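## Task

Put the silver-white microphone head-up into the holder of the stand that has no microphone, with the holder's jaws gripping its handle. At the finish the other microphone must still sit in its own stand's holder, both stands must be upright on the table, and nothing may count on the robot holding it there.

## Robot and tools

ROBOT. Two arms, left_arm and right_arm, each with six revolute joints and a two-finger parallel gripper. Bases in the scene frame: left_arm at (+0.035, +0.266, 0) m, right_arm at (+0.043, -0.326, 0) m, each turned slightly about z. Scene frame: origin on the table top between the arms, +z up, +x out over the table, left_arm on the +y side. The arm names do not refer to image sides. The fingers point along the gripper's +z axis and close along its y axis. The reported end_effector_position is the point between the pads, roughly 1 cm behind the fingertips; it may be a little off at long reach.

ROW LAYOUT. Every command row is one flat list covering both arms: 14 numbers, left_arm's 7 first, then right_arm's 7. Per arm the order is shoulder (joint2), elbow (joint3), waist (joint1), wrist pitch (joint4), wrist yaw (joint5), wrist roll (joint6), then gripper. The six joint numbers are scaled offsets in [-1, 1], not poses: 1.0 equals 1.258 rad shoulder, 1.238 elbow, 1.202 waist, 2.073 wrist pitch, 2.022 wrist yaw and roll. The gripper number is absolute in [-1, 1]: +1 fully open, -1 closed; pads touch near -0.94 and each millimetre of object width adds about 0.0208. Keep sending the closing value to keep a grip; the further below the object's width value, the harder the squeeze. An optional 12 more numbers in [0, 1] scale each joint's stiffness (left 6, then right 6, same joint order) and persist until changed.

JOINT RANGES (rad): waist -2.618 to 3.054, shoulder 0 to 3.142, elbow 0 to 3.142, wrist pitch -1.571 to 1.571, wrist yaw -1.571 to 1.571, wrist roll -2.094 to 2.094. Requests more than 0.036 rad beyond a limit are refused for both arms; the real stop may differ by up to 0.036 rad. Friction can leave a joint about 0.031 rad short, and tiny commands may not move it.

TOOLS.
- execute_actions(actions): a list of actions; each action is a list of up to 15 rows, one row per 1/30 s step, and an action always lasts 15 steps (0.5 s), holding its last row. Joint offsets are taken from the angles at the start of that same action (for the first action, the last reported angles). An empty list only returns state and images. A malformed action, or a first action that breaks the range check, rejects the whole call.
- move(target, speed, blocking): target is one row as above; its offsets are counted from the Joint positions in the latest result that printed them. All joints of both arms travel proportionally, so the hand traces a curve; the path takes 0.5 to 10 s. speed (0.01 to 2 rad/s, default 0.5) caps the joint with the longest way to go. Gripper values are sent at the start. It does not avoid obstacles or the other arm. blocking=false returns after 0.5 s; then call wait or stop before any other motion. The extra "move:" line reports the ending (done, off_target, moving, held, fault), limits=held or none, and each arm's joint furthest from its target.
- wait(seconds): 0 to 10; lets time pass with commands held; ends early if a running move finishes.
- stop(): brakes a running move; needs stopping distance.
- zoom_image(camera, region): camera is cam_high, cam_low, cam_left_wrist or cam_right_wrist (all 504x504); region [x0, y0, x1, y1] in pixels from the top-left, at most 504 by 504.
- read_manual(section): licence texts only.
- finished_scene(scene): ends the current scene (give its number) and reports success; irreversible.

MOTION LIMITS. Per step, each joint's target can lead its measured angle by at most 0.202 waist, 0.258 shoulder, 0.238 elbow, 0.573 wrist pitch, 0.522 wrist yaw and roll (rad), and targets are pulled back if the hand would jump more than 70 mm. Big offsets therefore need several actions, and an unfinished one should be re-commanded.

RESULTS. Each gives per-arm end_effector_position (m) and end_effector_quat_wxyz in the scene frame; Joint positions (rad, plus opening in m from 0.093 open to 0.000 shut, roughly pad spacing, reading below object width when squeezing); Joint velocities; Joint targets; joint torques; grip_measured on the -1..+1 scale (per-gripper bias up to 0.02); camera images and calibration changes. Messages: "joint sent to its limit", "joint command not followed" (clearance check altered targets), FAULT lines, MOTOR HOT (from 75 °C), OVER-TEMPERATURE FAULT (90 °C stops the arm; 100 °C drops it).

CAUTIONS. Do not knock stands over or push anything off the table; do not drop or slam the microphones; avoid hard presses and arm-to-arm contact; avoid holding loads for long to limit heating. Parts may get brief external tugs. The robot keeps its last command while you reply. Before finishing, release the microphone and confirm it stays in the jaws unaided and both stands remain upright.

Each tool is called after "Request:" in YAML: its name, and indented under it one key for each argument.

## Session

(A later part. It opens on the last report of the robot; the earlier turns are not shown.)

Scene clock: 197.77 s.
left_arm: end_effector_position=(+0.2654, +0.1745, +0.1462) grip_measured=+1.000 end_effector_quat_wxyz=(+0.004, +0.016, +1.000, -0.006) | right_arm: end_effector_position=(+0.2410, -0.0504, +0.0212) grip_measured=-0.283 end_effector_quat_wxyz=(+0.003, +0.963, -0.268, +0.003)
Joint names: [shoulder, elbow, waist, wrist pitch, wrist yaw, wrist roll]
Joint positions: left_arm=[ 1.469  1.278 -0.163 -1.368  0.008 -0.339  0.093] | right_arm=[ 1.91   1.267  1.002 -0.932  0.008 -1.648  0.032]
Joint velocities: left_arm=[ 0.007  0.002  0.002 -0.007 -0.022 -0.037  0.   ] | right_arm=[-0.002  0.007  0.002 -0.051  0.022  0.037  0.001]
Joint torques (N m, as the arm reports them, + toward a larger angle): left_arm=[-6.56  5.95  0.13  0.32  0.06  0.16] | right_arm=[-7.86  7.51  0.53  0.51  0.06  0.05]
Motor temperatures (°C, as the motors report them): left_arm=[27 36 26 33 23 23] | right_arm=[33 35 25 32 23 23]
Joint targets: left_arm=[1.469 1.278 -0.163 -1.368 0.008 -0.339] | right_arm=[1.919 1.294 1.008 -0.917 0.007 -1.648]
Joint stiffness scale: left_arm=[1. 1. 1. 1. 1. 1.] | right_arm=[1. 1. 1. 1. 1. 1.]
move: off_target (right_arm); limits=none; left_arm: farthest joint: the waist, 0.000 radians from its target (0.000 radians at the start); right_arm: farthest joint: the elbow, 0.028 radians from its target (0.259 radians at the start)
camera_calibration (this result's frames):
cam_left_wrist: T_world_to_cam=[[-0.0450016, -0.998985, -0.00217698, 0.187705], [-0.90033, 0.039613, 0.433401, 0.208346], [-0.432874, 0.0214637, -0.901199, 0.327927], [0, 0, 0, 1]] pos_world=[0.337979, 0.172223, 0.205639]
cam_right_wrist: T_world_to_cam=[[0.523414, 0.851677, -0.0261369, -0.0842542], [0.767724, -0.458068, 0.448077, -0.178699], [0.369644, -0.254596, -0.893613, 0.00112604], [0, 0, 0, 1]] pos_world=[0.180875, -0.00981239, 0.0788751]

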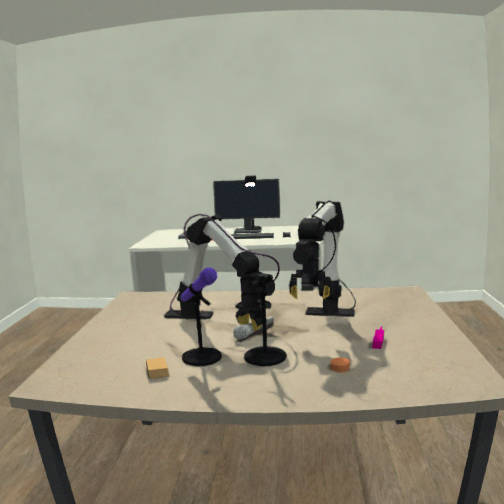

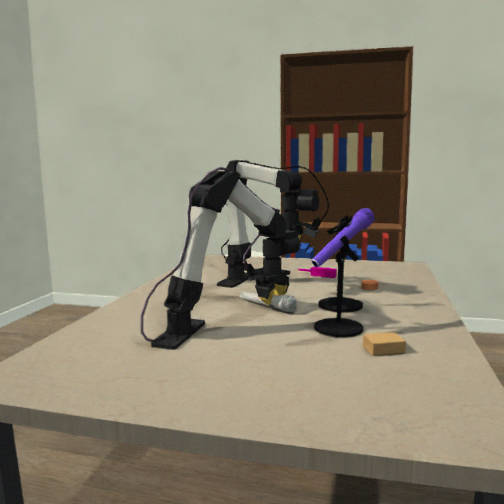

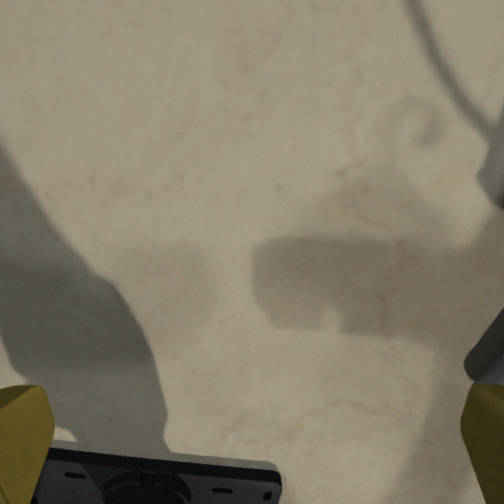

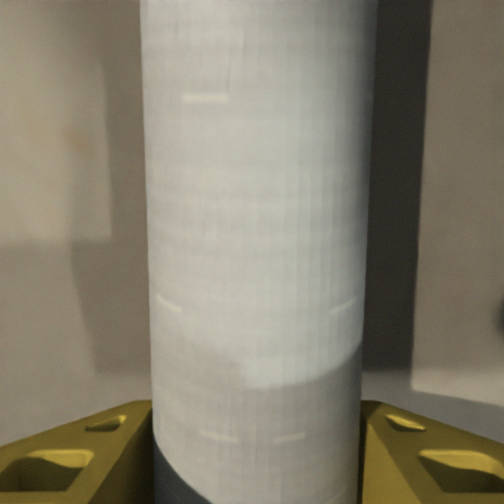

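Request:
execute_actions:
  actions:
    - [[0,0,0,0,0,0,1, 0,0,0,0,0,0,-0.25],[0,0,0,0,0,0,1, 0,0,0,0,0,0,-0.15],[0,0,0,0,0,0,1, 0,0,0,0,0,0,-0.05],[0,0,0,0,0,0,1, 0,0,0,0,0,0,0.1],[0,0,0,0,0,0,1, 0,0,0,0,0,0,0.3],[0,0,0,0,0,0,1, 0,0,0,0,0,0,0.6],[0,0,0,0,0,0,1, -0.01,0,0,0,0,0,1],[0,0,0,0,0,0,1, -0.02,0,0,0,0,0,1],[0,0,0,0,0,0,1, -0.035,0,0,0,0,0,1],[0,0,0,0,0,0,1, -0.055,0,0,-0.005,0,0,1],[0,0,0,0,0,0,1, -0.08,0,0,-0.01,0,0,1],[0,0,0,0,0,0,1, -0.105,0,0,-0.015,0,0,1],[0,0,0,0,0,0,1, -0.13,0,0,-0.02,0,0,1],[0,0,0,0,0,0,1, -0.15,0,0,-0.025,0,0,1],[0,0,0,0,0,0,1, -0.165,0,0,-0.03,0,0,1]]

Request:
move:
  target: [0.242,0.238,-0.504,0,0,-0.046,1, -0.50,-0.27,-0.54,-0.20,0,0,1]
  speed: 0.9

Scene clock: 223.03 s.
left_arm: end_effector_position=(+0.2654, +0.1745, +0.1462) grip_measured=+1.000 end_effector_quat_wxyz=(+0.004, +0.016, +1.000, -0.006) | right_arm: end_effector_position=(+0.2444, -0.0457, +0.0670) grip_measured=+1.000 end_effector_quat_wxyz=(-0.056, +0.962, -0.268, +0.025)
Joint names: [shoulder, elbow, waist, wrist pitch, wrist yaw, wrist roll]
Joint positions: left_arm=[ 1.469  1.278 -0.163 -1.368  0.008 -0.339  0.093] | right_arm=[ 1.767  1.267  1.002 -0.948  0.008 -1.648  0.093]
Joint velocities: left_arm=[-0.007 -0.012 -0.017  0.007 -0.066 -0.007  0.   ] | right_arm=[-0.96  -0.002 -0.012 -0.183 -0.007  0.007  0.   ]
Joint torques (N m, as the arm reports them, + toward a larger angle): left_arm=[-6.57  5.96  0.14  0.33  0.06  0.15] | right_arm=[-8.09  5.87  0.1   0.43  0.09  0.06]
Motor temperatures (°C, as the motors report them): left_arm=[28 35 26 31 23 23] | right_arm=[36 37 25 32 23 23]
Joint targets: left_arm=[1.469 1.278 -0.163 -1.368 0.008 -0.339] | right_arm=[1.702 1.267 1.002 -0.994 0.008 -1.648]
Joint stiffness scale: left_arm=[1. 1. 1. 1. 1. 1.] | right_arm=[1. 1. 1. 1. 1. 1.]
camera_calibration (this result's frames):
cam_left_wrist: T_world_to_cam=[[-0.0450016, -0.998985, -0.00217698, 0.187705], [-0.90033, 0.039613, 0.433401, 0.208346], [-0.432874, 0.0214637, -0.901199, 0.327927], [0, 0, 0, 1]] pos_world=[0.337979, 0.172223, 0.205639]
cam_right_wrist: T_world_to_cam=[[0.520737, 0.847924, 0.099286, -0.0968063], [0.734713, -0.504335, 0.453698, -0.194049], [0.434775, -0.163311, -0.885607, 0.0296843], [0, 0, 0, 1]] pos_world=[0.180075, -0.0109337, 0.12394]

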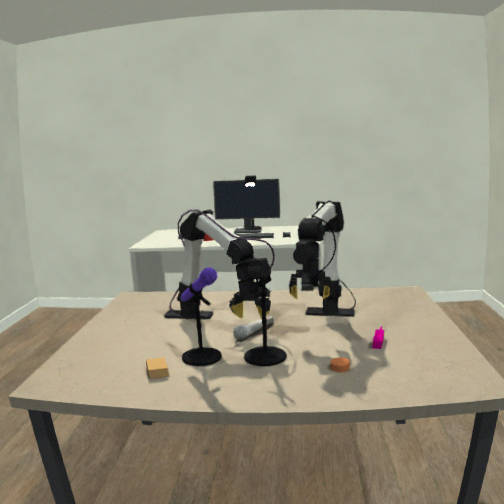

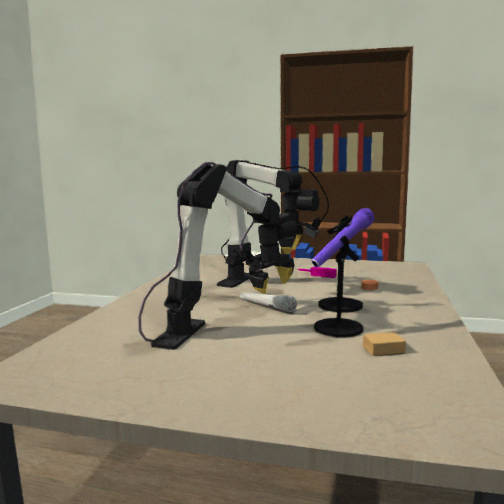

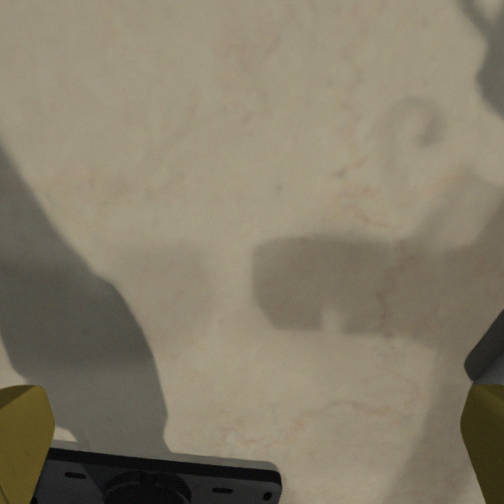

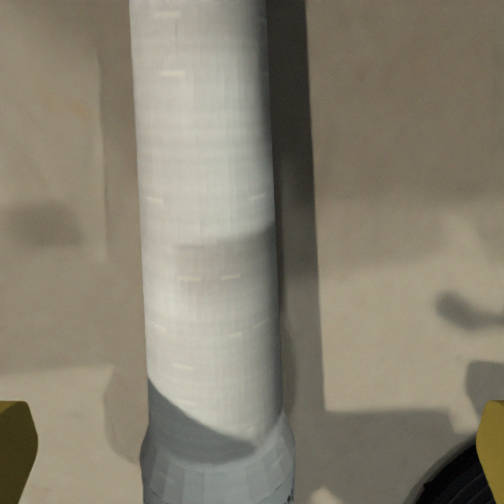

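Scene clock: 224.50 s.
left_arm: end_effector_position=(+0.2141, +0.0002, +0.1386) grip_measured=+1.000 end_effector_quat_wxyz=(-0.004, +0.272, +0.962, -0.002) | right_arm: end_effector_position=(+0.2076, -0.2744, +0.1243) grip_measured=+1.000 end_effector_quat_wxyz=(-0.010, +0.830, -0.558, +0.014)
Joint names: [shoulder, elbow, waist, wrist pitch, wrist yaw, wrist roll]
Joint positions: left_arm=[ 1.757  1.549 -0.765 -1.366  0.008 -0.421  0.093] | right_arm=[ 1.152  0.959  0.361 -1.346  0.009 -1.648  0.093]
Joint velocities: left_arm=[ 0.012 -0.017  0.002  0.037 -0.037  0.022  0.   ] | right_arm=[-0.002 -0.002  0.002 -0.022 -0.037 -0.066  0.   ]
Joint torques (N m, as the arm reports them, + toward a larger angle): left_arm=[-8.41  7.57 -0.11  0.26  0.06  0.05] | right_arm=[-3.29  3.86 -0.85  0.29  0.05  0.03]
Motor temperatures (°C, as the motors report them): left_arm=[28 35 26 31 23 23] | right_arm=[36 37 25 32 23 23]
Joint targets: left_arm=[1.773 1.573 -0.768 -1.368 0.009 -0.432] | right_arm=[1.138 0.932 0.352 -1.363 0.008 -1.648]
Joint stiffness scale: left_arm=[1. 1. 1. 1. 1. 1.] | right_arm=[1. 1. 1. 1. 1. 1.]
move: off_target (left_arm, right_arm); limits=none; left_arm: farthest joint: the elbow, 0.023 radians from its target (0.295 radians at the start); right_arm: farthest joint: the elbow, 0.026 radians from its target (0.334 radians at the start)
camera_calibration (this result's frames):
cam_left_wrist: T_world_to_cam=[[-0.535432, -0.844539, -0.00814304, 0.117048], [-0.757742, 0.4761, 0.446268, 0.139949], [-0.373014, 0.245117, -0.894862, 0.288922], [0, 0, 0, 1]] pos_world=[0.276489, -0.0385974, 0.197044]
cam_right_wrist: T_world_to_cam=[[0.929067, 0.369798, 0.00917521, -0.0941435], [0.32614, -0.830583, 0.451404, -0.312803], [0.174549, -0.416392, -0.892273, 0.0444695], [0, 0, 0, 1]] pos_world=[0.181721, -0.206478, 0.181743]

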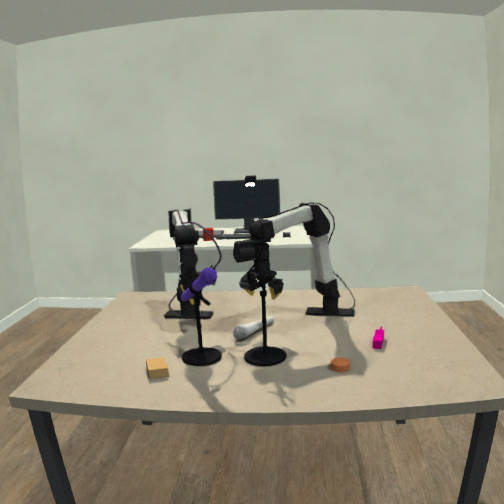

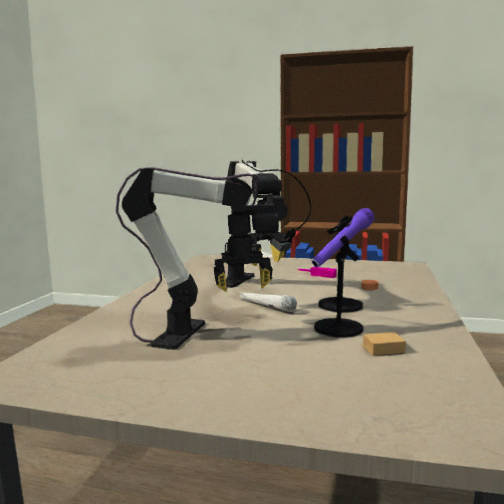

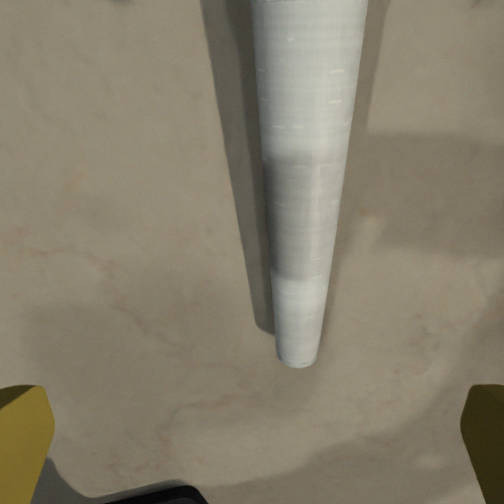

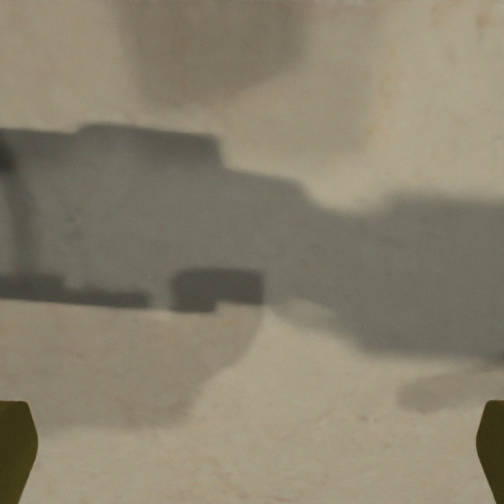

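Request:
move:
  target: [0.2515,-0.0703,0.0307,0.2228,0,0.012,1, 0,0,0,0,0,0,1]
  speed: 0.6

Scene clock: 261.40 s.
left_arm: end_effector_position=(+0.2672, -0.0598, +0.0191) grip_measured=+1.000 end_effector_quat_wxyz=(+0.025, +0.267, +0.963, -0.025) | right_arm: end_effector_position=(+0.2074, -0.2745, +0.1243) grip_measured=+1.000 end_effector_quat_wxyz=(-0.009, +0.830, -0.558, +0.013)
Joint names: [shoulder, elbow, waist, wrist pitch, wrist yaw, wrist roll]
Joint positions: left_arm=[ 2.066  1.482 -0.74  -0.917  0.008 -0.408  0.093] | right_arm=[ 1.152  0.959  0.361 -1.347  0.009 -1.648  0.093]
Joint velocities: left_arm=[-0.002 -0.002 -0.002 -0.007 -0.051 -0.051  0.   ] | right_arm=[-0.012  0.012 -0.007  0.007 -0.066  0.081  0.   ]
Joint torques (N m, as the arm reports them, + toward a larger angle): left_arm=[-12.35   4.46   0.91   0.6    0.05   0.27] | right_arm=[-2.4   5.87  0.08  0.45  0.08  0.05]
Motor temperatures (°C, as the motors report them): left_arm=[31 38 26 30 23 23] | right_arm=[31 34 25 31 23 23]
Joint targets: left_arm=[2.074 1.462 -0.728 -0.904 0.008 -0.397] | right_arm=[1.152 0.959 0.361 -1.346 0.009 -1.648]
Joint stiffness scale: left_arm=[1. 1. 1. 1. 1. 1.] | right_arm=[1. 1. 1. 1. 1. 1.]
move: done; limits=none; left_arm: farthest joint: the elbow, 0.020 radians from its target (0.087 radians at the start); right_arm: farthest joint: the wrist pitch, 0.001 radians from its target (0.001 radians at the start)
camera_calibration (this result's frames):
cam_left_wrist: T_world_to_cam=[[-0.525992, -0.850249, 0.0202238, 0.0903546], [-0.780995, 0.492291, 0.384314, 0.270483], [-0.336718, 0.186351, -0.922981, 0.203763], [0, 0, 0, 1]] pos_world=[0.327382, -0.0943038, 0.0822921]
cam_right_wrist: T_world_to_cam=[[0.929073, 0.3698, 0.00841408, -0.0938653], [0.326468, -0.830478, 0.45136, -0.312824], [0.1739, -0.4166, -0.892302, 0.0445527], [0, 0, 0, 1]] pos_world=[0.181587, -0.206521, 0.18174]

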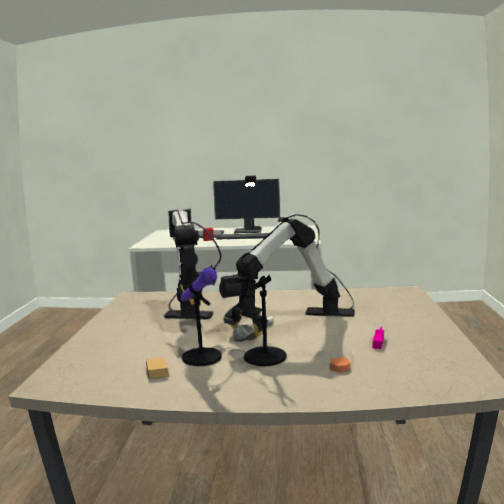

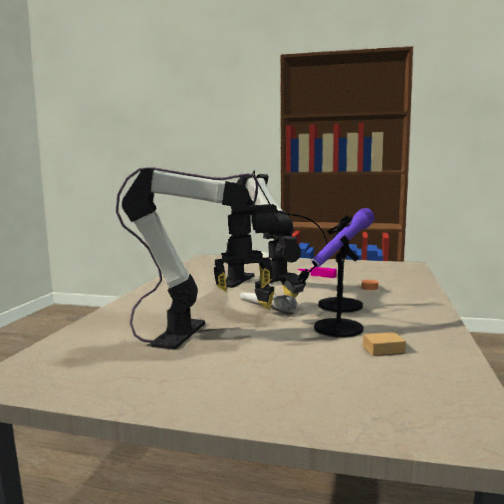

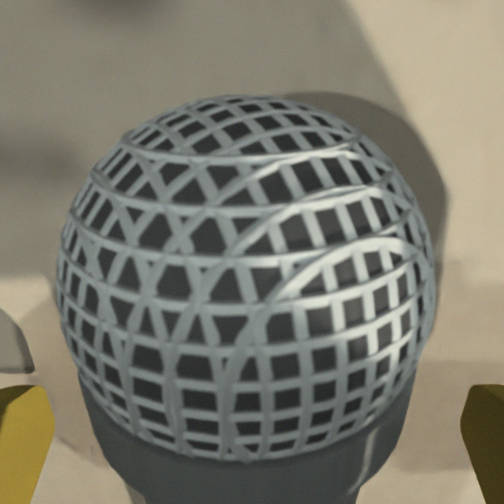

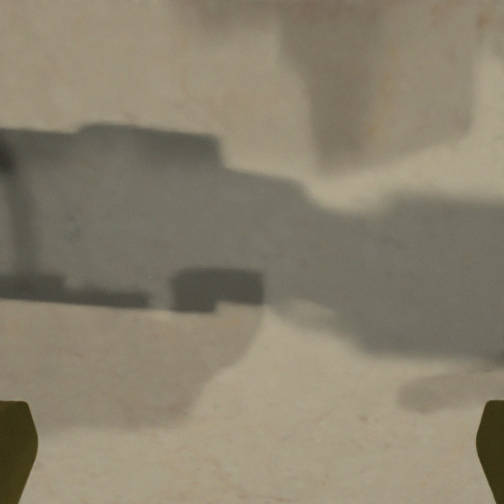

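Request:
execute_actions:
  actions:
    - [[-0.016,0,0,0,0,0,1, 0,0,0,0,0,0,1],[-0.022,-0.012,-0.004,0.004,0,0,0.9, 0,0,0,0,0,0,1],[-0.028,-0.022,-0.008,0.008,0,0,0.8, 0,0,0,0,0,0,1],[-0.034,-0.031,-0.011,0.011,0,0,0.7, 0,0,0,0,0,0,1],[-0.040,-0.040,-0.013,0.014,0,0,0.6, 0,0,0,0,0,0,1],[-0.046,-0.049,-0.015,0.016,0,0,0.5, 0,0,0,0,0,0,1],[-0.052,-0.058,-0.017,0.018,0,0,0.4, 0,0,0,0,0,0,1],[-0.057,-0.066,-0.017,0.020,0,0,0.35, 0,0,0,0,0,0,1],[-0.061,-0.073,-0.017,0.020,0,0,0.3, 0,0,0,0,0,0,1],[-0.063,-0.078,-0.017,0.020,0,0,0.25, 0,0,0,0,0,0,1],[-0.063,-0.080,-0.017,0.020,0,0,0.2, 0,0,0,0,0,0,1]]
    - [[0,0,0,0,0,0,0.12, 0,0,0,0,0,0,1],[0,0,0,0,0,0,0.06, 0,0,0,0,0,0,1],[0,0,0,0,0,0,0.0, 0,0,0,0,0,0,1],[0,0,0,0,0,0,-0.06, 0,0,0,0,0,0,1],[0,0,0,0,0,0,-0.12, 0,0,0,0,0,0,1],[0,0,0,0,0,0,-0.18, 0,0,0,0,0,0,1],[0,0,0,0,0,0,-0.24, 0,0,0,0,0,0,1],[0,0,0,0,0,0,-0.30, 0,0,0,0,0,0,1],[0,0,0,0,0,0,-0.36, 0,0,0,0,0,0,1],[0,0,0,0,0,0,-0.42, 0,0,0,0,0,0,1],[0,0,0,0,0,0,-0.5, 0,0,0,0,0,0,1]]

Scene clock: 277.83 s.
left_arm: end_effector_position=(+0.2566, -0.0516, +0.0248) grip_measured=-0.246 end_effector_quat_wxyz=(+0.030, +0.271, +0.962, -0.030) | right_arm: end_effector_position=(+0.2074, -0.2745, +0.1243) grip_measured=+1.000 end_effector_quat_wxyz=(-0.009, +0.830, -0.558, +0.013)
Joint names: [shoulder, elbow, waist, wrist pitch, wrist yaw, wrist roll]
Joint positions: left_arm=[ 2.     1.407 -0.749 -0.893  0.008 -0.408  0.033] | right_arm=[ 1.152  0.959  0.361 -1.347  0.009 -1.648  0.093]
Joint velocities: left_arm=[-0.017  0.017 -0.007 -0.022  0.081  0.007 -0.   ] | right_arm=[-0.002 -0.002  0.007 -0.022 -0.007  0.037  0.   ]
Joint torques (N m, as the arm reports them, + toward a larger angle): left_arm=[-12.51   5.83   0.13   0.5    0.04   0.16] | right_arm=[-2.26  5.85  0.08  0.45  0.07  0.05]
Motor temperatures (°C, as the motors report them): left_arm=[34 36 26 30 23 23] | right_arm=[30 34 25 31 23 23]
Joint targets: left_arm=[2.000 1.407 -0.749 -0.893 0.008 -0.408] | right_arm=[1.152 0.959 0.361 -1.347 0.009 -1.648]
Joint stiffness scale: left_arm=[1. 1. 1. 1. 1. 1.] | right_arm=[1. 1. 1. 1. 1. 1.]
camera_calibration (this result's frames):
cam_left_wrist: T_world_to_cam=[[-0.534288, -0.844898, 0.0261355, 0.0939614], [-0.779287, 0.504305, 0.372005, 0.256469], [-0.327487, 0.178391, -0.927863, 0.201308], [0, 0, 0, 1]] pos_world=[0.315991, -0.0858623, 0.0889223]
cam_right_wrist: T_world_to_cam=[[0.929073, 0.3698, 0.00841408, -0.0938653], [0.326468, -0.830478, 0.45136, -0.312824], [0.1739, -0.4166, -0.892302, 0.0445527], [0, 0, 0, 1]] pos_world=[0.181587, -0.206521, 0.18174]

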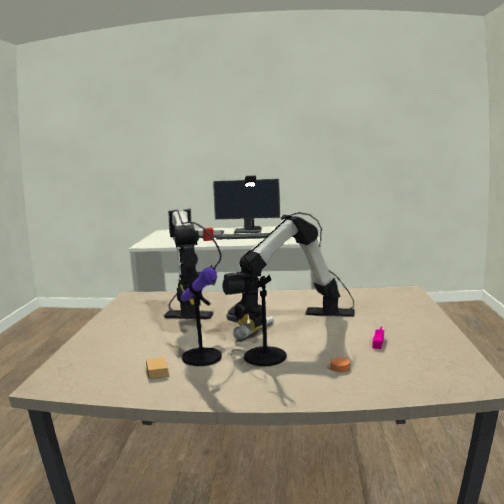

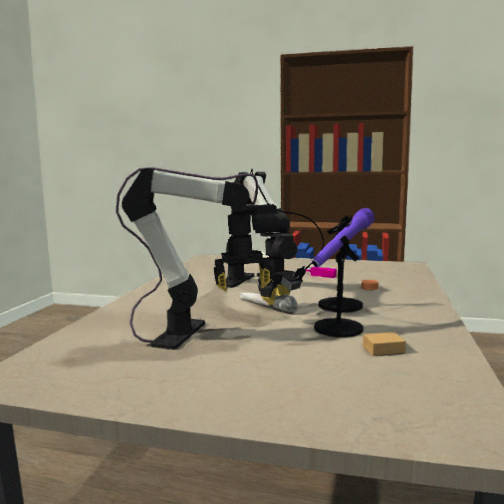

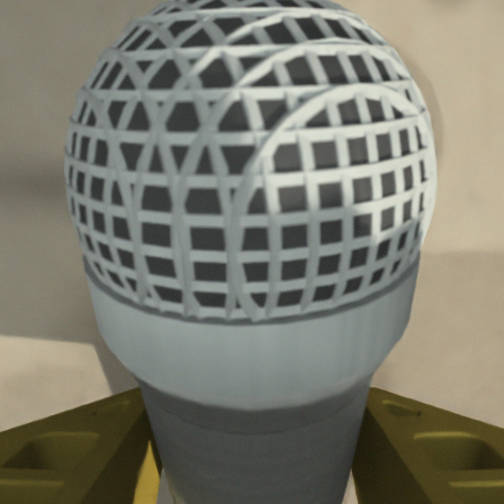

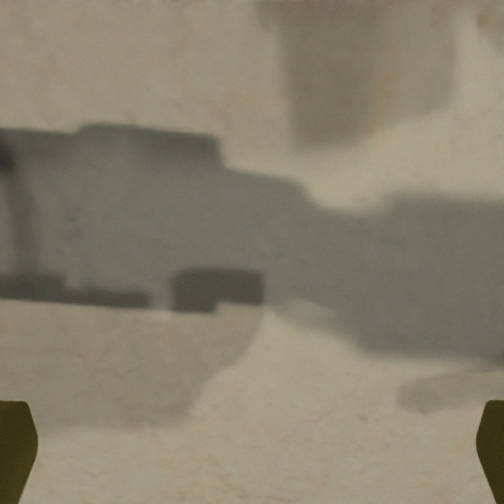

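Request:
move:
  target: [-0.442,-0.226,0.124,-0.131,0,0,-0.5, 0,0,0.166,0,0,0.3,1]
  speed: 0.8

Scene clock: 311.43 s.
left_arm: end_effector_position=(+0.2162, +0.0696, +0.1153) grip_measured=-0.246 end_effector_quat_wxyz=(+0.039, +0.205, +0.978, -0.032) | right_arm: end_effector_position=(+0.1947, -0.2442, +0.1243) grip_measured=+1.000 end_effector_quat_wxyz=(-0.014, +0.699, -0.715, +0.009)
Joint names: [shoulder, elbow, waist, wrist pitch, wrist yaw, wrist roll]
Joint positions: left_arm=[ 1.461  1.144 -0.612 -1.152  0.008 -0.408  0.033] | right_arm=[ 1.152  0.959  0.552 -1.347  0.009 -1.048  0.093]
Joint velocities: left_arm=[-0.007 -0.007 -0.022  0.007 -0.095 -0.007 -0.   ] | right_arm=[ 0.007 -0.012 -0.022  0.037 -0.022 -0.007  0.   ]
Joint torques (N m, as the arm reports them, + toward a larger angle): left_arm=[-8.33  4.95  0.9   0.41  0.05  0.16] | right_arm=[-2.32  5.87  0.92  0.5   0.1   0.13]
Motor temperatures (°C, as the motors report them): left_arm=[38 35 26 29 23 23] | right_arm=[29 35 25 30 23 23]
Joint targets: left_arm=[1.444 1.127 -0.600 -1.164 0.008 -0.408] | right_arm=[1.152 0.959 0.561 -1.347 0.009 -1.041]
Joint stiffness scale: left_arm=[1. 1. 1. 1. 1. 1.] | right_arm=[1. 1. 1. 1. 1. 1.]
move: done; limits=none; left_arm: farthest joint: the shoulder, 0.017 radians from its target (0.556 radians at the start); right_arm: farthest joint: the waist, 0.008 radians from its target (0.200 radians at the start)
camera_calibration (this result's frames):
cam_left_wrist: T_world_to_cam=[[-0.413546, -0.909918, 0.0320705, 0.150172], [-0.845338, 0.396802, 0.357702, 0.153616], [-0.338205, 0.120816, -0.933285, 0.257361], [0, 0, 0, 1]] pos_world=[0.279001, 0.0445961, 0.180426]
cam_right_wrist: T_world_to_cam=[[0.999504, -0.0300038, 0.00959629, -0.204763], [-0.0311939, -0.900273, 0.434208, -0.228772], [-0.00438862, -0.434291, -0.900762, 0.0908363], [0, 0, 0, 1]] pos_world=[0.197924, -0.172651, 0.183121]

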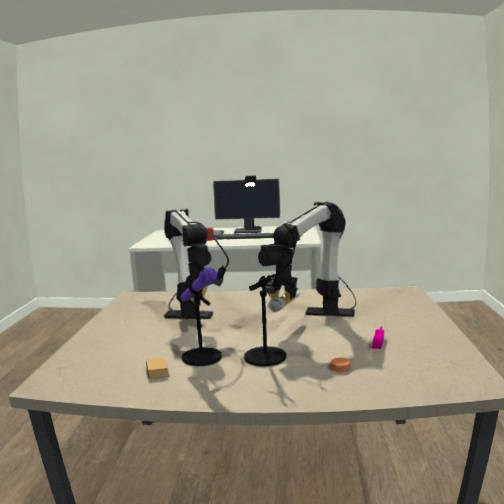

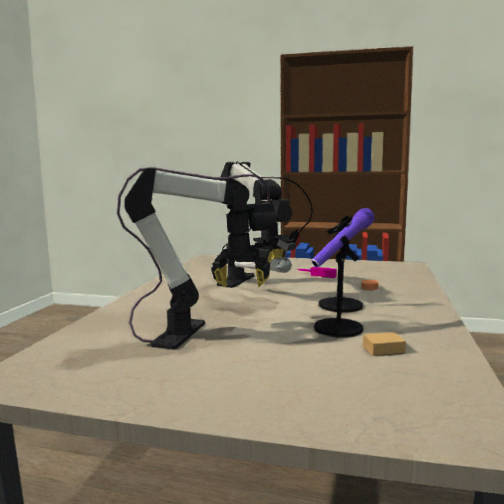

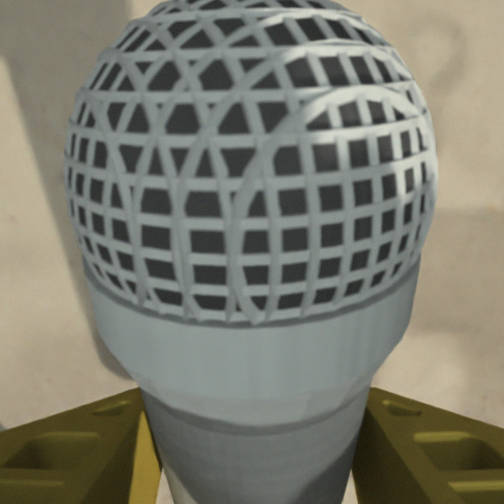

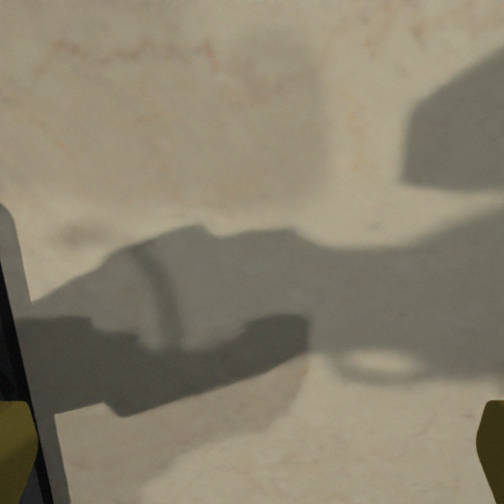

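Request:
move:
  target: [0,0,0.657,0.145,0,0.153,-0.5, 0.221,-0.193,0.169,0.684,0,0.37,1]
  speed: 1.6

Scene clock: 316.37 s.
left_arm: end_effector_position=(+0.3651, +0.2522, +0.1305) grip_measured=-0.246 end_effector_quat_wxyz=(+0.184, -0.034, +0.982, -0.016) | right_arm: end_effector_position=(+0.3569, -0.0652, +0.1347) grip_measured=+1.000 end_effector_quat_wxyz=(+0.459, -0.423, +0.776, +0.087)
Joint names: [shoulder, elbow, waist, wrist pitch, wrist yaw, wrist roll]
Joint positions: left_arm=[ 1.461  1.144  0.169 -0.882  0.004 -0.108  0.033] | right_arm=[ 1.408  0.748  0.747  0.062  0.009 -0.306  0.093]
Joint velocities: left_arm=[ 0.002  0.012 -0.002 -0.022 -0.022  0.037 -0.   ] | right_arm=[-0.017  0.007 -0.007  0.007  0.051 -0.037  0.   ]
Joint torques (N m, as the arm reports them, + toward a larger angle): left_arm=[-7.29  6.58  0.76  1.53  0.1   0.25] | right_arm=[-4.01  4.83  0.86  2.36  0.13  0.12]
Motor temperatures (°C, as the motors report them): left_arm=[38 35 26 29 23 23] | right_arm=[28 35 25 30 23 23]
Joint targets: left_arm=[1.461 1.144 0.178 -0.851 0.008 -0.098] | right_arm=[1.430 0.720 0.755 0.072 0.009 -0.300]
Joint stiffness scale: left_arm=[1. 1. 1. 1. 1. 1.] | right_arm=[1. 1. 1. 1. 1. 1.]
move: off_target (left_arm, right_arm); limits=none; left_arm: farthest joint: the wrist pitch, 0.031 radians from its target (0.301 radians at the start); right_arm: farthest joint: the elbow, 0.028 radians from its target (0.239 radians at the start)
camera_calibration (this result's frames):
cam_left_wrist: T_world_to_cam=[[0.0534318, -0.998246, 0.0255008, 0.229992], [-0.994858, -0.0510155, 0.0874921, 0.404358], [-0.0860377, -0.0300445, -0.995839, 0.254028], [0, 0, 0, 1]] pos_world=[0.411846, 0.257849, 0.211728]
cam_right_wrist: T_world_to_cam=[[0.74811, -0.620339, 0.235609, -0.340789], [-0.478059, -0.750087, -0.456978, 0.222237], [0.460209, 0.229235, -0.857706, 0.0503137], [0, 0, 0, 1]] pos_world=[0.338035, -0.0562414, 0.225005]

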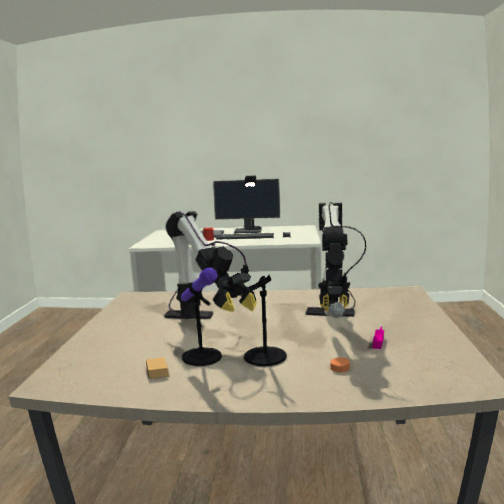

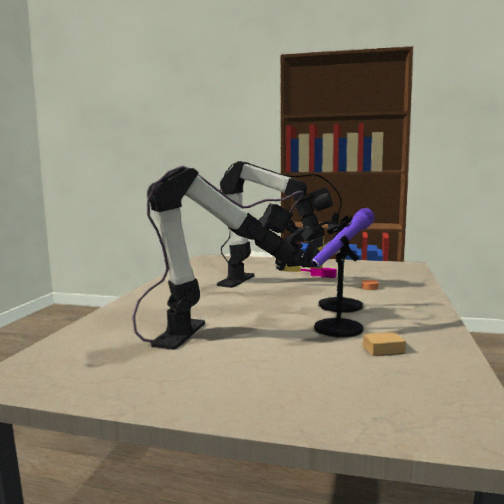

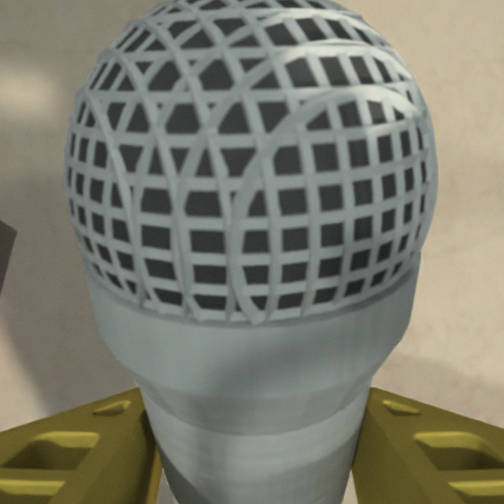

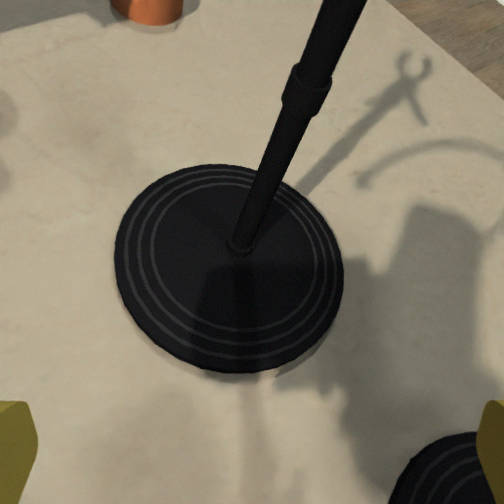

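Request:
move:
  target: [0.108,0.065,-0.066,0.634,0.302,0.382,-0.5, 0.2495,-0.2354,0,0.6895,-0.008,0.155,1]
  speed: 1.4

Scene clock: 322.80 s.
left_arm: end_effector_position=(+0.5080, +0.1183, +0.3299) grip_measured=-0.246 end_effector_quat_wxyz=(+0.696, +0.446, +0.562, -0.029) | right_arm: end_effector_position=(+0.3724, -0.0509, +0.2305) grip_measured=+1.000 end_effector_quat_wxyz=(+0.747, -0.206, +0.571, +0.270)
Joint names: [shoulder, elbow, waist, wrist pitch, wrist yaw, wrist roll]
Joint positions: left_arm=[1.589 1.19  0.101 0.362 0.605 0.649 0.033] | right_arm=[1.698 0.482 0.747 1.482 0.003 0.001 0.093]
Joint velocities: left_arm=[-0.002  0.002  0.002 -0.051 -0.007  0.051 -0.   ] | right_arm=[ 0.007 -0.002 -0.017 -0.081  0.022  0.022  0.   ]
Joint torques (N m, as the arm reports them, + toward a larger angle): left_arm=[-8.94  9.66 -0.6   2.97  0.19  0.26] | right_arm=[-4.52  3.03  0.13  2.32  0.02  0.13]
Motor temperatures (°C, as the motors report them): left_arm=[37 36 26 31 23 23] | right_arm=[29 35 25 32 23 23]
Joint targets: left_arm=[1.597 1.224 0.090 0.432 0.615 0.664] | right_arm=[1.722 0.456 0.747 1.491 -0.007 0.007]
Joint stiffness scale: left_arm=[1. 1. 1. 1. 1. 1.] | right_arm=[1. 1. 1. 1. 1. 1.]
move: off_target (left_arm, right_arm); limits=none; left_arm: farthest joint: the wrist pitch, 0.071 radians from its target (1.315 radians at the start); right_arm: farthest joint: the elbow, 0.026 radians from its target (0.291 radians at the start)
camera_calibration (this result's frames):
cam_left_wrist: T_world_to_cam=[[-0.527197, -0.603324, -0.598384, 0.537725], [-0.00173707, 0.704957, -0.709248, 0.19119], [0.849741, -0.372874, -0.372699, -0.179555], [0, 0, 0, 1]] pos_world=[0.436395, 0.12269, 0.390447]
cam_right_wrist: T_world_to_cam=[[0.656773, -0.75408, -0.00350366, -0.283755], [-0.144791, -0.121544, -0.981969, 0.312959], [0.740057, 0.645438, -0.189011, -0.115065], [0, 0, 0, 1]] pos_world=[0.316831, -0.101668, 0.284573]

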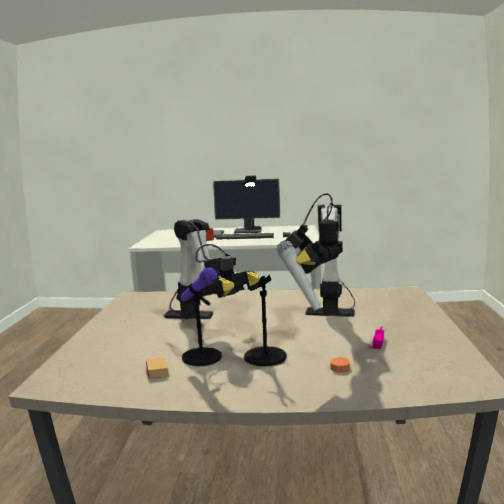

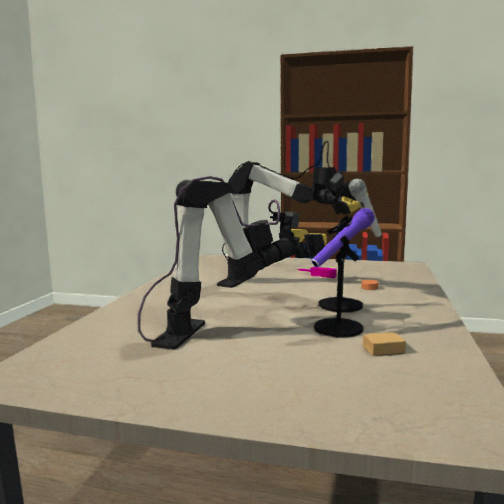

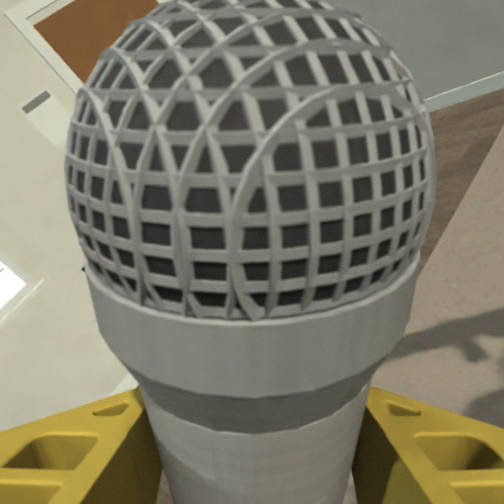

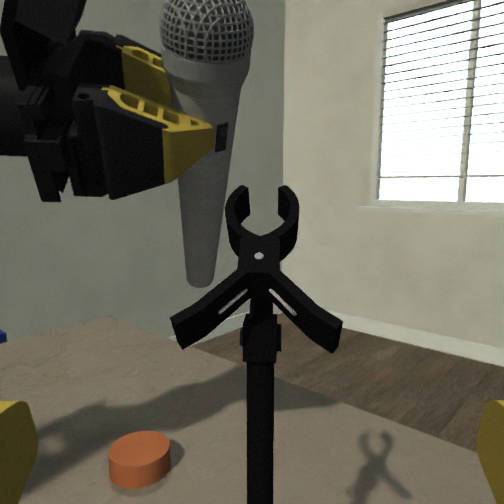

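Request:
move:
  target: [0,0.037,-0.142,0.047,0.005,0.01,-0.5, 0.171,0.2175,0,-0.0345,0,0,1]
  speed: 0.35

Scene clock: 335.93 s.
left_arm: end_effector_position=(+0.4773, +0.0428, +0.3356) grip_measured=-0.246 end_effector_quat_wxyz=(+0.699, +0.492, +0.512, -0.081) | right_arm: end_effector_position=(+0.4186, -0.0122, +0.2284) grip_measured=+1.000 end_effector_quat_wxyz=(+0.748, -0.205, +0.569, +0.271)
Joint names: [shoulder, elbow, waist, wrist pitch, wrist yaw, wrist roll]
Joint positions: left_arm=[ 1.589  1.19  -0.063  0.388  0.61   0.655  0.033] | right_arm=[1.889 0.729 0.747 1.431 0.003 0.001 0.093]
Joint velocities: left_arm=[ 0.002  0.002 -0.002 -0.022  0.037  0.022 -0.002] | right_arm=[-0.017  0.012 -0.042 -0.022 -0.007 -0.037  0.   ]
Joint torques (N m, as the arm reports them, + toward a larger angle): left_arm=[-9.71 10.49 -0.39  2.97  0.13  0.26] | right_arm=[-6.42  6.77  0.2   1.97  0.15  0.05]
Motor temperatures (°C, as the motors report them): left_arm=[37 39 26 37 23 23] | right_arm=[29 34 25 34 23 23]
Joint targets: left_arm=[1.589 1.236 -0.070 0.459 0.615 0.670] | right_arm=[1.913 0.752 0.747 1.410 0.003 0.001]
Joint stiffness scale: left_arm=[1. 1. 1. 1. 1. 1.] | right_arm=[1. 1. 1. 1. 1. 1.]
move: off_target (left_arm, right_arm); limits=none; left_arm: farthest joint: the wrist pitch, 0.071 radians from its target (0.098 radians at the start); right_arm: farthest joint: the shoulder, 0.024 radians from its target (0.216 radians at the start)
camera_calibration (this result's frames):
cam_left_wrist: T_world_to_cam=[[-0.602392, -0.508548, -0.615226, 0.516825], [0.137937, 0.692846, -0.707769, 0.181757], [0.786192, -0.511217, -0.347217, -0.151748], [0, 0, 0, 1]] pos_world=[0.405563, 0.0593247, 0.393916]
cam_right_wrist: T_world_to_cam=[[0.65686, -0.754003, -0.00378598, -0.284957], [-0.141847, -0.118637, -0.982754, 0.321275], [0.74055, 0.646069, -0.184881, -0.175813], [0, 0, 0, 1]] pos_world=[0.362947, -0.0631558, 0.282151]

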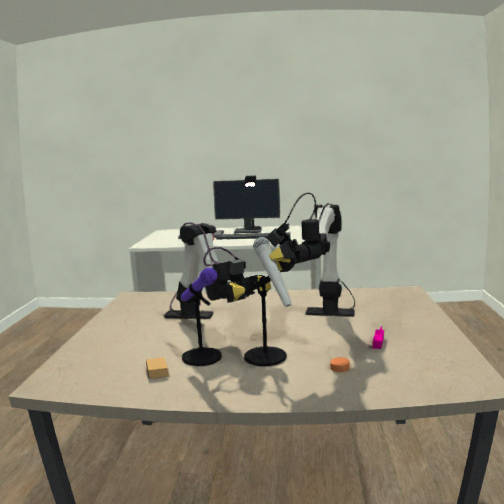

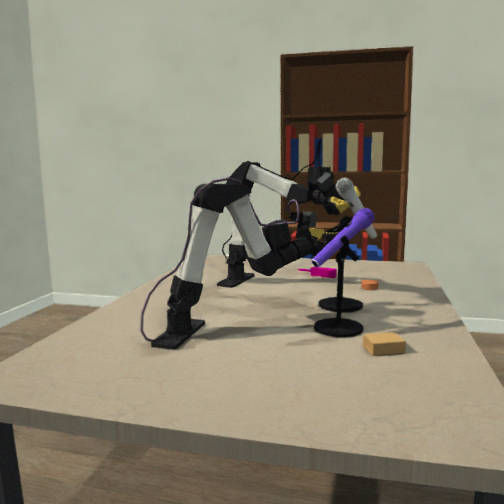

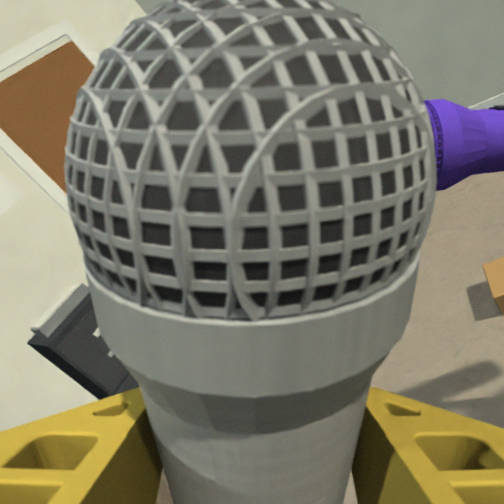

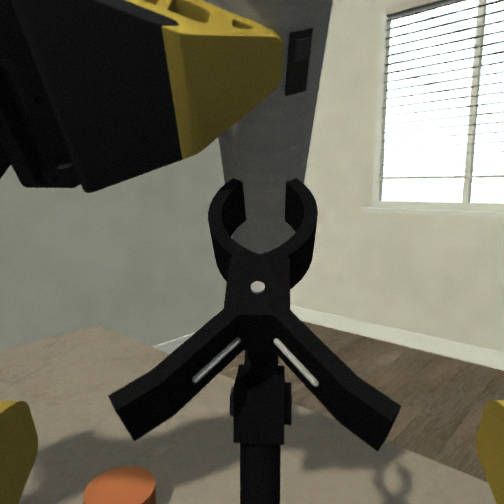

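Request:
execute_actions:
  actions:
    - [[0,0.037,0,0.034,0,0.007,-0.5, 0.020,0.020,0,0,0,0,0.9],[0,0.037,0,0.034,0,0.007,-0.5, 0.024,0.025,0,0,0,0,0.85],[0,0.037,0,0.034,0,0.007,-0.5, 0.028,0.030,0,0,0,0,0.8],[0,0.037,0,0.034,0,0.007,-0.5, 0.032,0.035,0,0,0,0,0.75],[0,0.037,0,0.034,0,0.007,-0.5, 0.036,0.040,0,0,0,0,0.7],[0,0.037,0,0.034,0,0.007,-0.5, 0.036,0.040,0,0,0,0,0.65],[0,0.037,0,0.034,0,0.007,-0.5, 0.036,0.040,0,0,0,0,0.6],[0,0.037,0,0.034,0,0.007,-0.5, 0.036,0.040,0,0,0,0,0.55],[0,0.037,0,0.034,0,0.007,-0.5, 0.036,0.040,0,0,0,0,0.5],[0,0.037,0,0.034,0,0.007,-0.5, 0.036,0.040,0,0,0,0,0.45],[0,0.037,0,0.034,0,0.007,-0.5, 0.036,0.040,0,0,0,0,0.41],[0,0.037,0,0.034,0,0.007,-0.5, 0.036,0.040,0,0,0,0,0.37],[0,0.037,0,0.034,0,0.007,-0.5, 0.036,0.040,0,0,0,0,0.34],[0,0.037,0,0.034,0,0.007,-0.5, 0.036,0.040,0,0,0,0,0.31],[0,0.037,0,0.034,0,0.007,-0.5, 0.036,0.040,0,0,0,0,0.28]]
    - [[0,0.03,0,0.030,0,0.005,-0.5, 0,0,0,0,0,0,0.25],[0,0.03,0,0.030,0,0.005,-0.5, 0,0,0,0,0,0,0.22],[0,0.03,0,0.030,0,0.005,-0.5, 0,0,0,0,0,0,0.18],[0,0.03,0,0.030,0,0.005,-0.5, 0,0,0,0,0,0,0.14],[0,0.03,0,0.030,0,0.005,-0.5, 0,0,0,0,0,0,0.10],[0,0.03,0,0.030,0,0.005,-0.5, 0,0,0,0,0,0,0.05],[0,0.03,0,0.030,0,0.005,-0.5, 0,0,0,0,0,0,0.0],[0,0.03,0,0.030,0,0.005,-0.5, 0,0,0,0,0,0,-0.05],[0,0.03,0,0.030,0,0.005,-0.5, 0,0,0,0,0,0,-0.10],[0,0.03,0,0.030,0,0.005,-0.5, 0,0,0,0,0,0,-0.15],[0,0.03,0,0.030,0,0.005,-0.5, 0,0,0,0,0,0,-0.20],[0,0.03,0,0.030,0,0.005,-0.5, 0,0,0,0,0,0,-0.25],[0,0.03,0,0.030,0,0.005,-0.5, 0,0,0,0,0,0,-0.30]]

Scene clock: 345.33 s.
left_arm: end_effector_position=(+0.4773, +0.0428, +0.3357) grip_measured=-0.246 end_effector_quat_wxyz=(+0.700, +0.492, +0.512, -0.081) | right_arm: end_effector_position=(+0.4232, -0.0073, +0.2272) grip_measured=-0.294 end_effector_quat_wxyz=(+0.747, -0.207, +0.570, +0.272)
Joint names: [shoulder, elbow, waist, wrist pitch, wrist yaw, wrist roll]
Joint positions: left_arm=[ 1.589  1.19  -0.063  0.389  0.61   0.655  0.033] | right_arm=[ 1.91   0.757  0.747  1.422 -0.002  0.001  0.031]
Joint velocities: left_arm=[-0.012 -0.012 -0.007 -0.051  0.037  0.037  0.   ] | right_arm=[-0.002  0.002  0.012  0.051  0.007 -0.007 -0.003]
Joint torques (N m, as the arm reports them, + toward a larger angle): left_arm=[-9.69  9.86  0.13  2.88  0.07  0.22] | right_arm=[-8.16  5.19  0.14  2.28  0.25  0.03]
Motor temperatures (°C, as the motors report them): left_arm=[37 42 26 40 23 23] | right_arm=[31 35 25 34 23 23]
Joint targets: left_arm=[1.589 1.228 -0.063 0.451 0.610 0.665] | right_arm=[1.910 0.757 0.747 1.431 0.002 0.001]
Joint stiffness scale: left_arm=[1. 1. 1. 1. 1. 1.] | right_arm=[1. 1. 1. 1. 1. 1.]
camera_calibration (this result's frames):
cam_left_wrist: T_world_to_cam=[[-0.602165, -0.508611, -0.615395, 0.516826], [0.138197, 0.692774, -0.707789, 0.1817], [0.786319, -0.511252, -0.346876, -0.151894], [0, 0, 0, 1]] pos_world=[0.405542, 0.0593304, 0.393969]
cam_right_wrist: T_world_to_cam=[[0.660455, -0.750861, -0.00250811, -0.28605], [-0.141878, -0.121514, -0.982398, 0.321286], [0.73734, 0.649185, -0.186785, -0.180758], [0, 0, 0, 1]] pos_world=[0.367786, -0.0583984, 0.28115]

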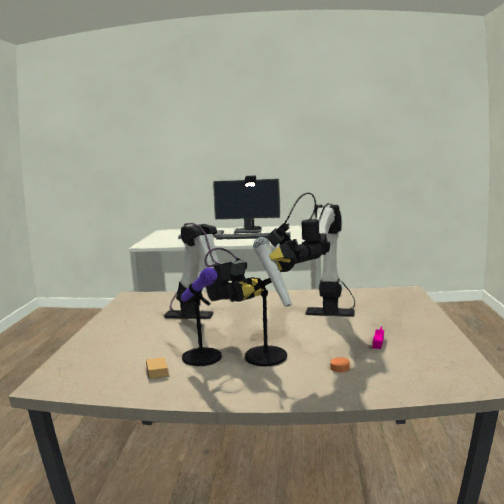

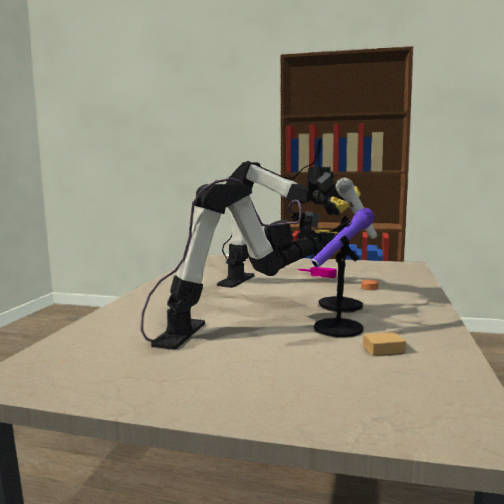

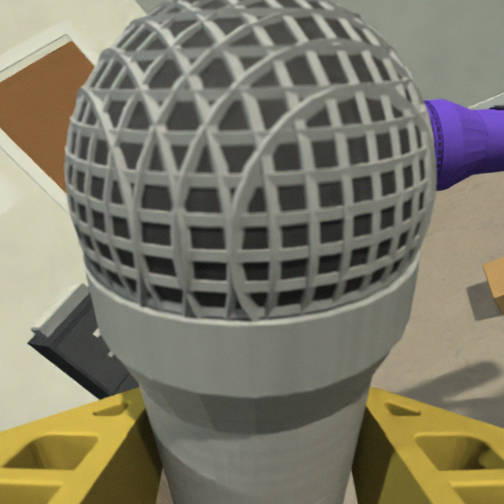

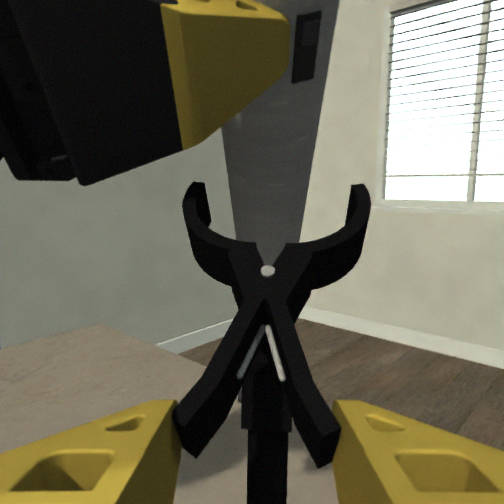

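Request:
zoom_image:
  camera: "cam_high"
  region: [200, 225, 340, 375]

Region (200, 225, 340, 375) of cam_high's 504x504 image, scaled by 3.360, with more detail than that image has; it fills the left 470 columns of this view, and the rest is white.

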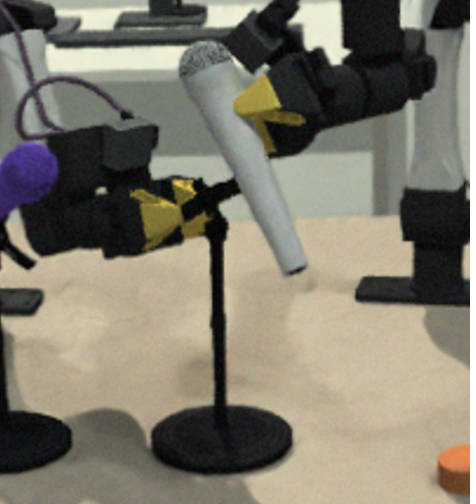

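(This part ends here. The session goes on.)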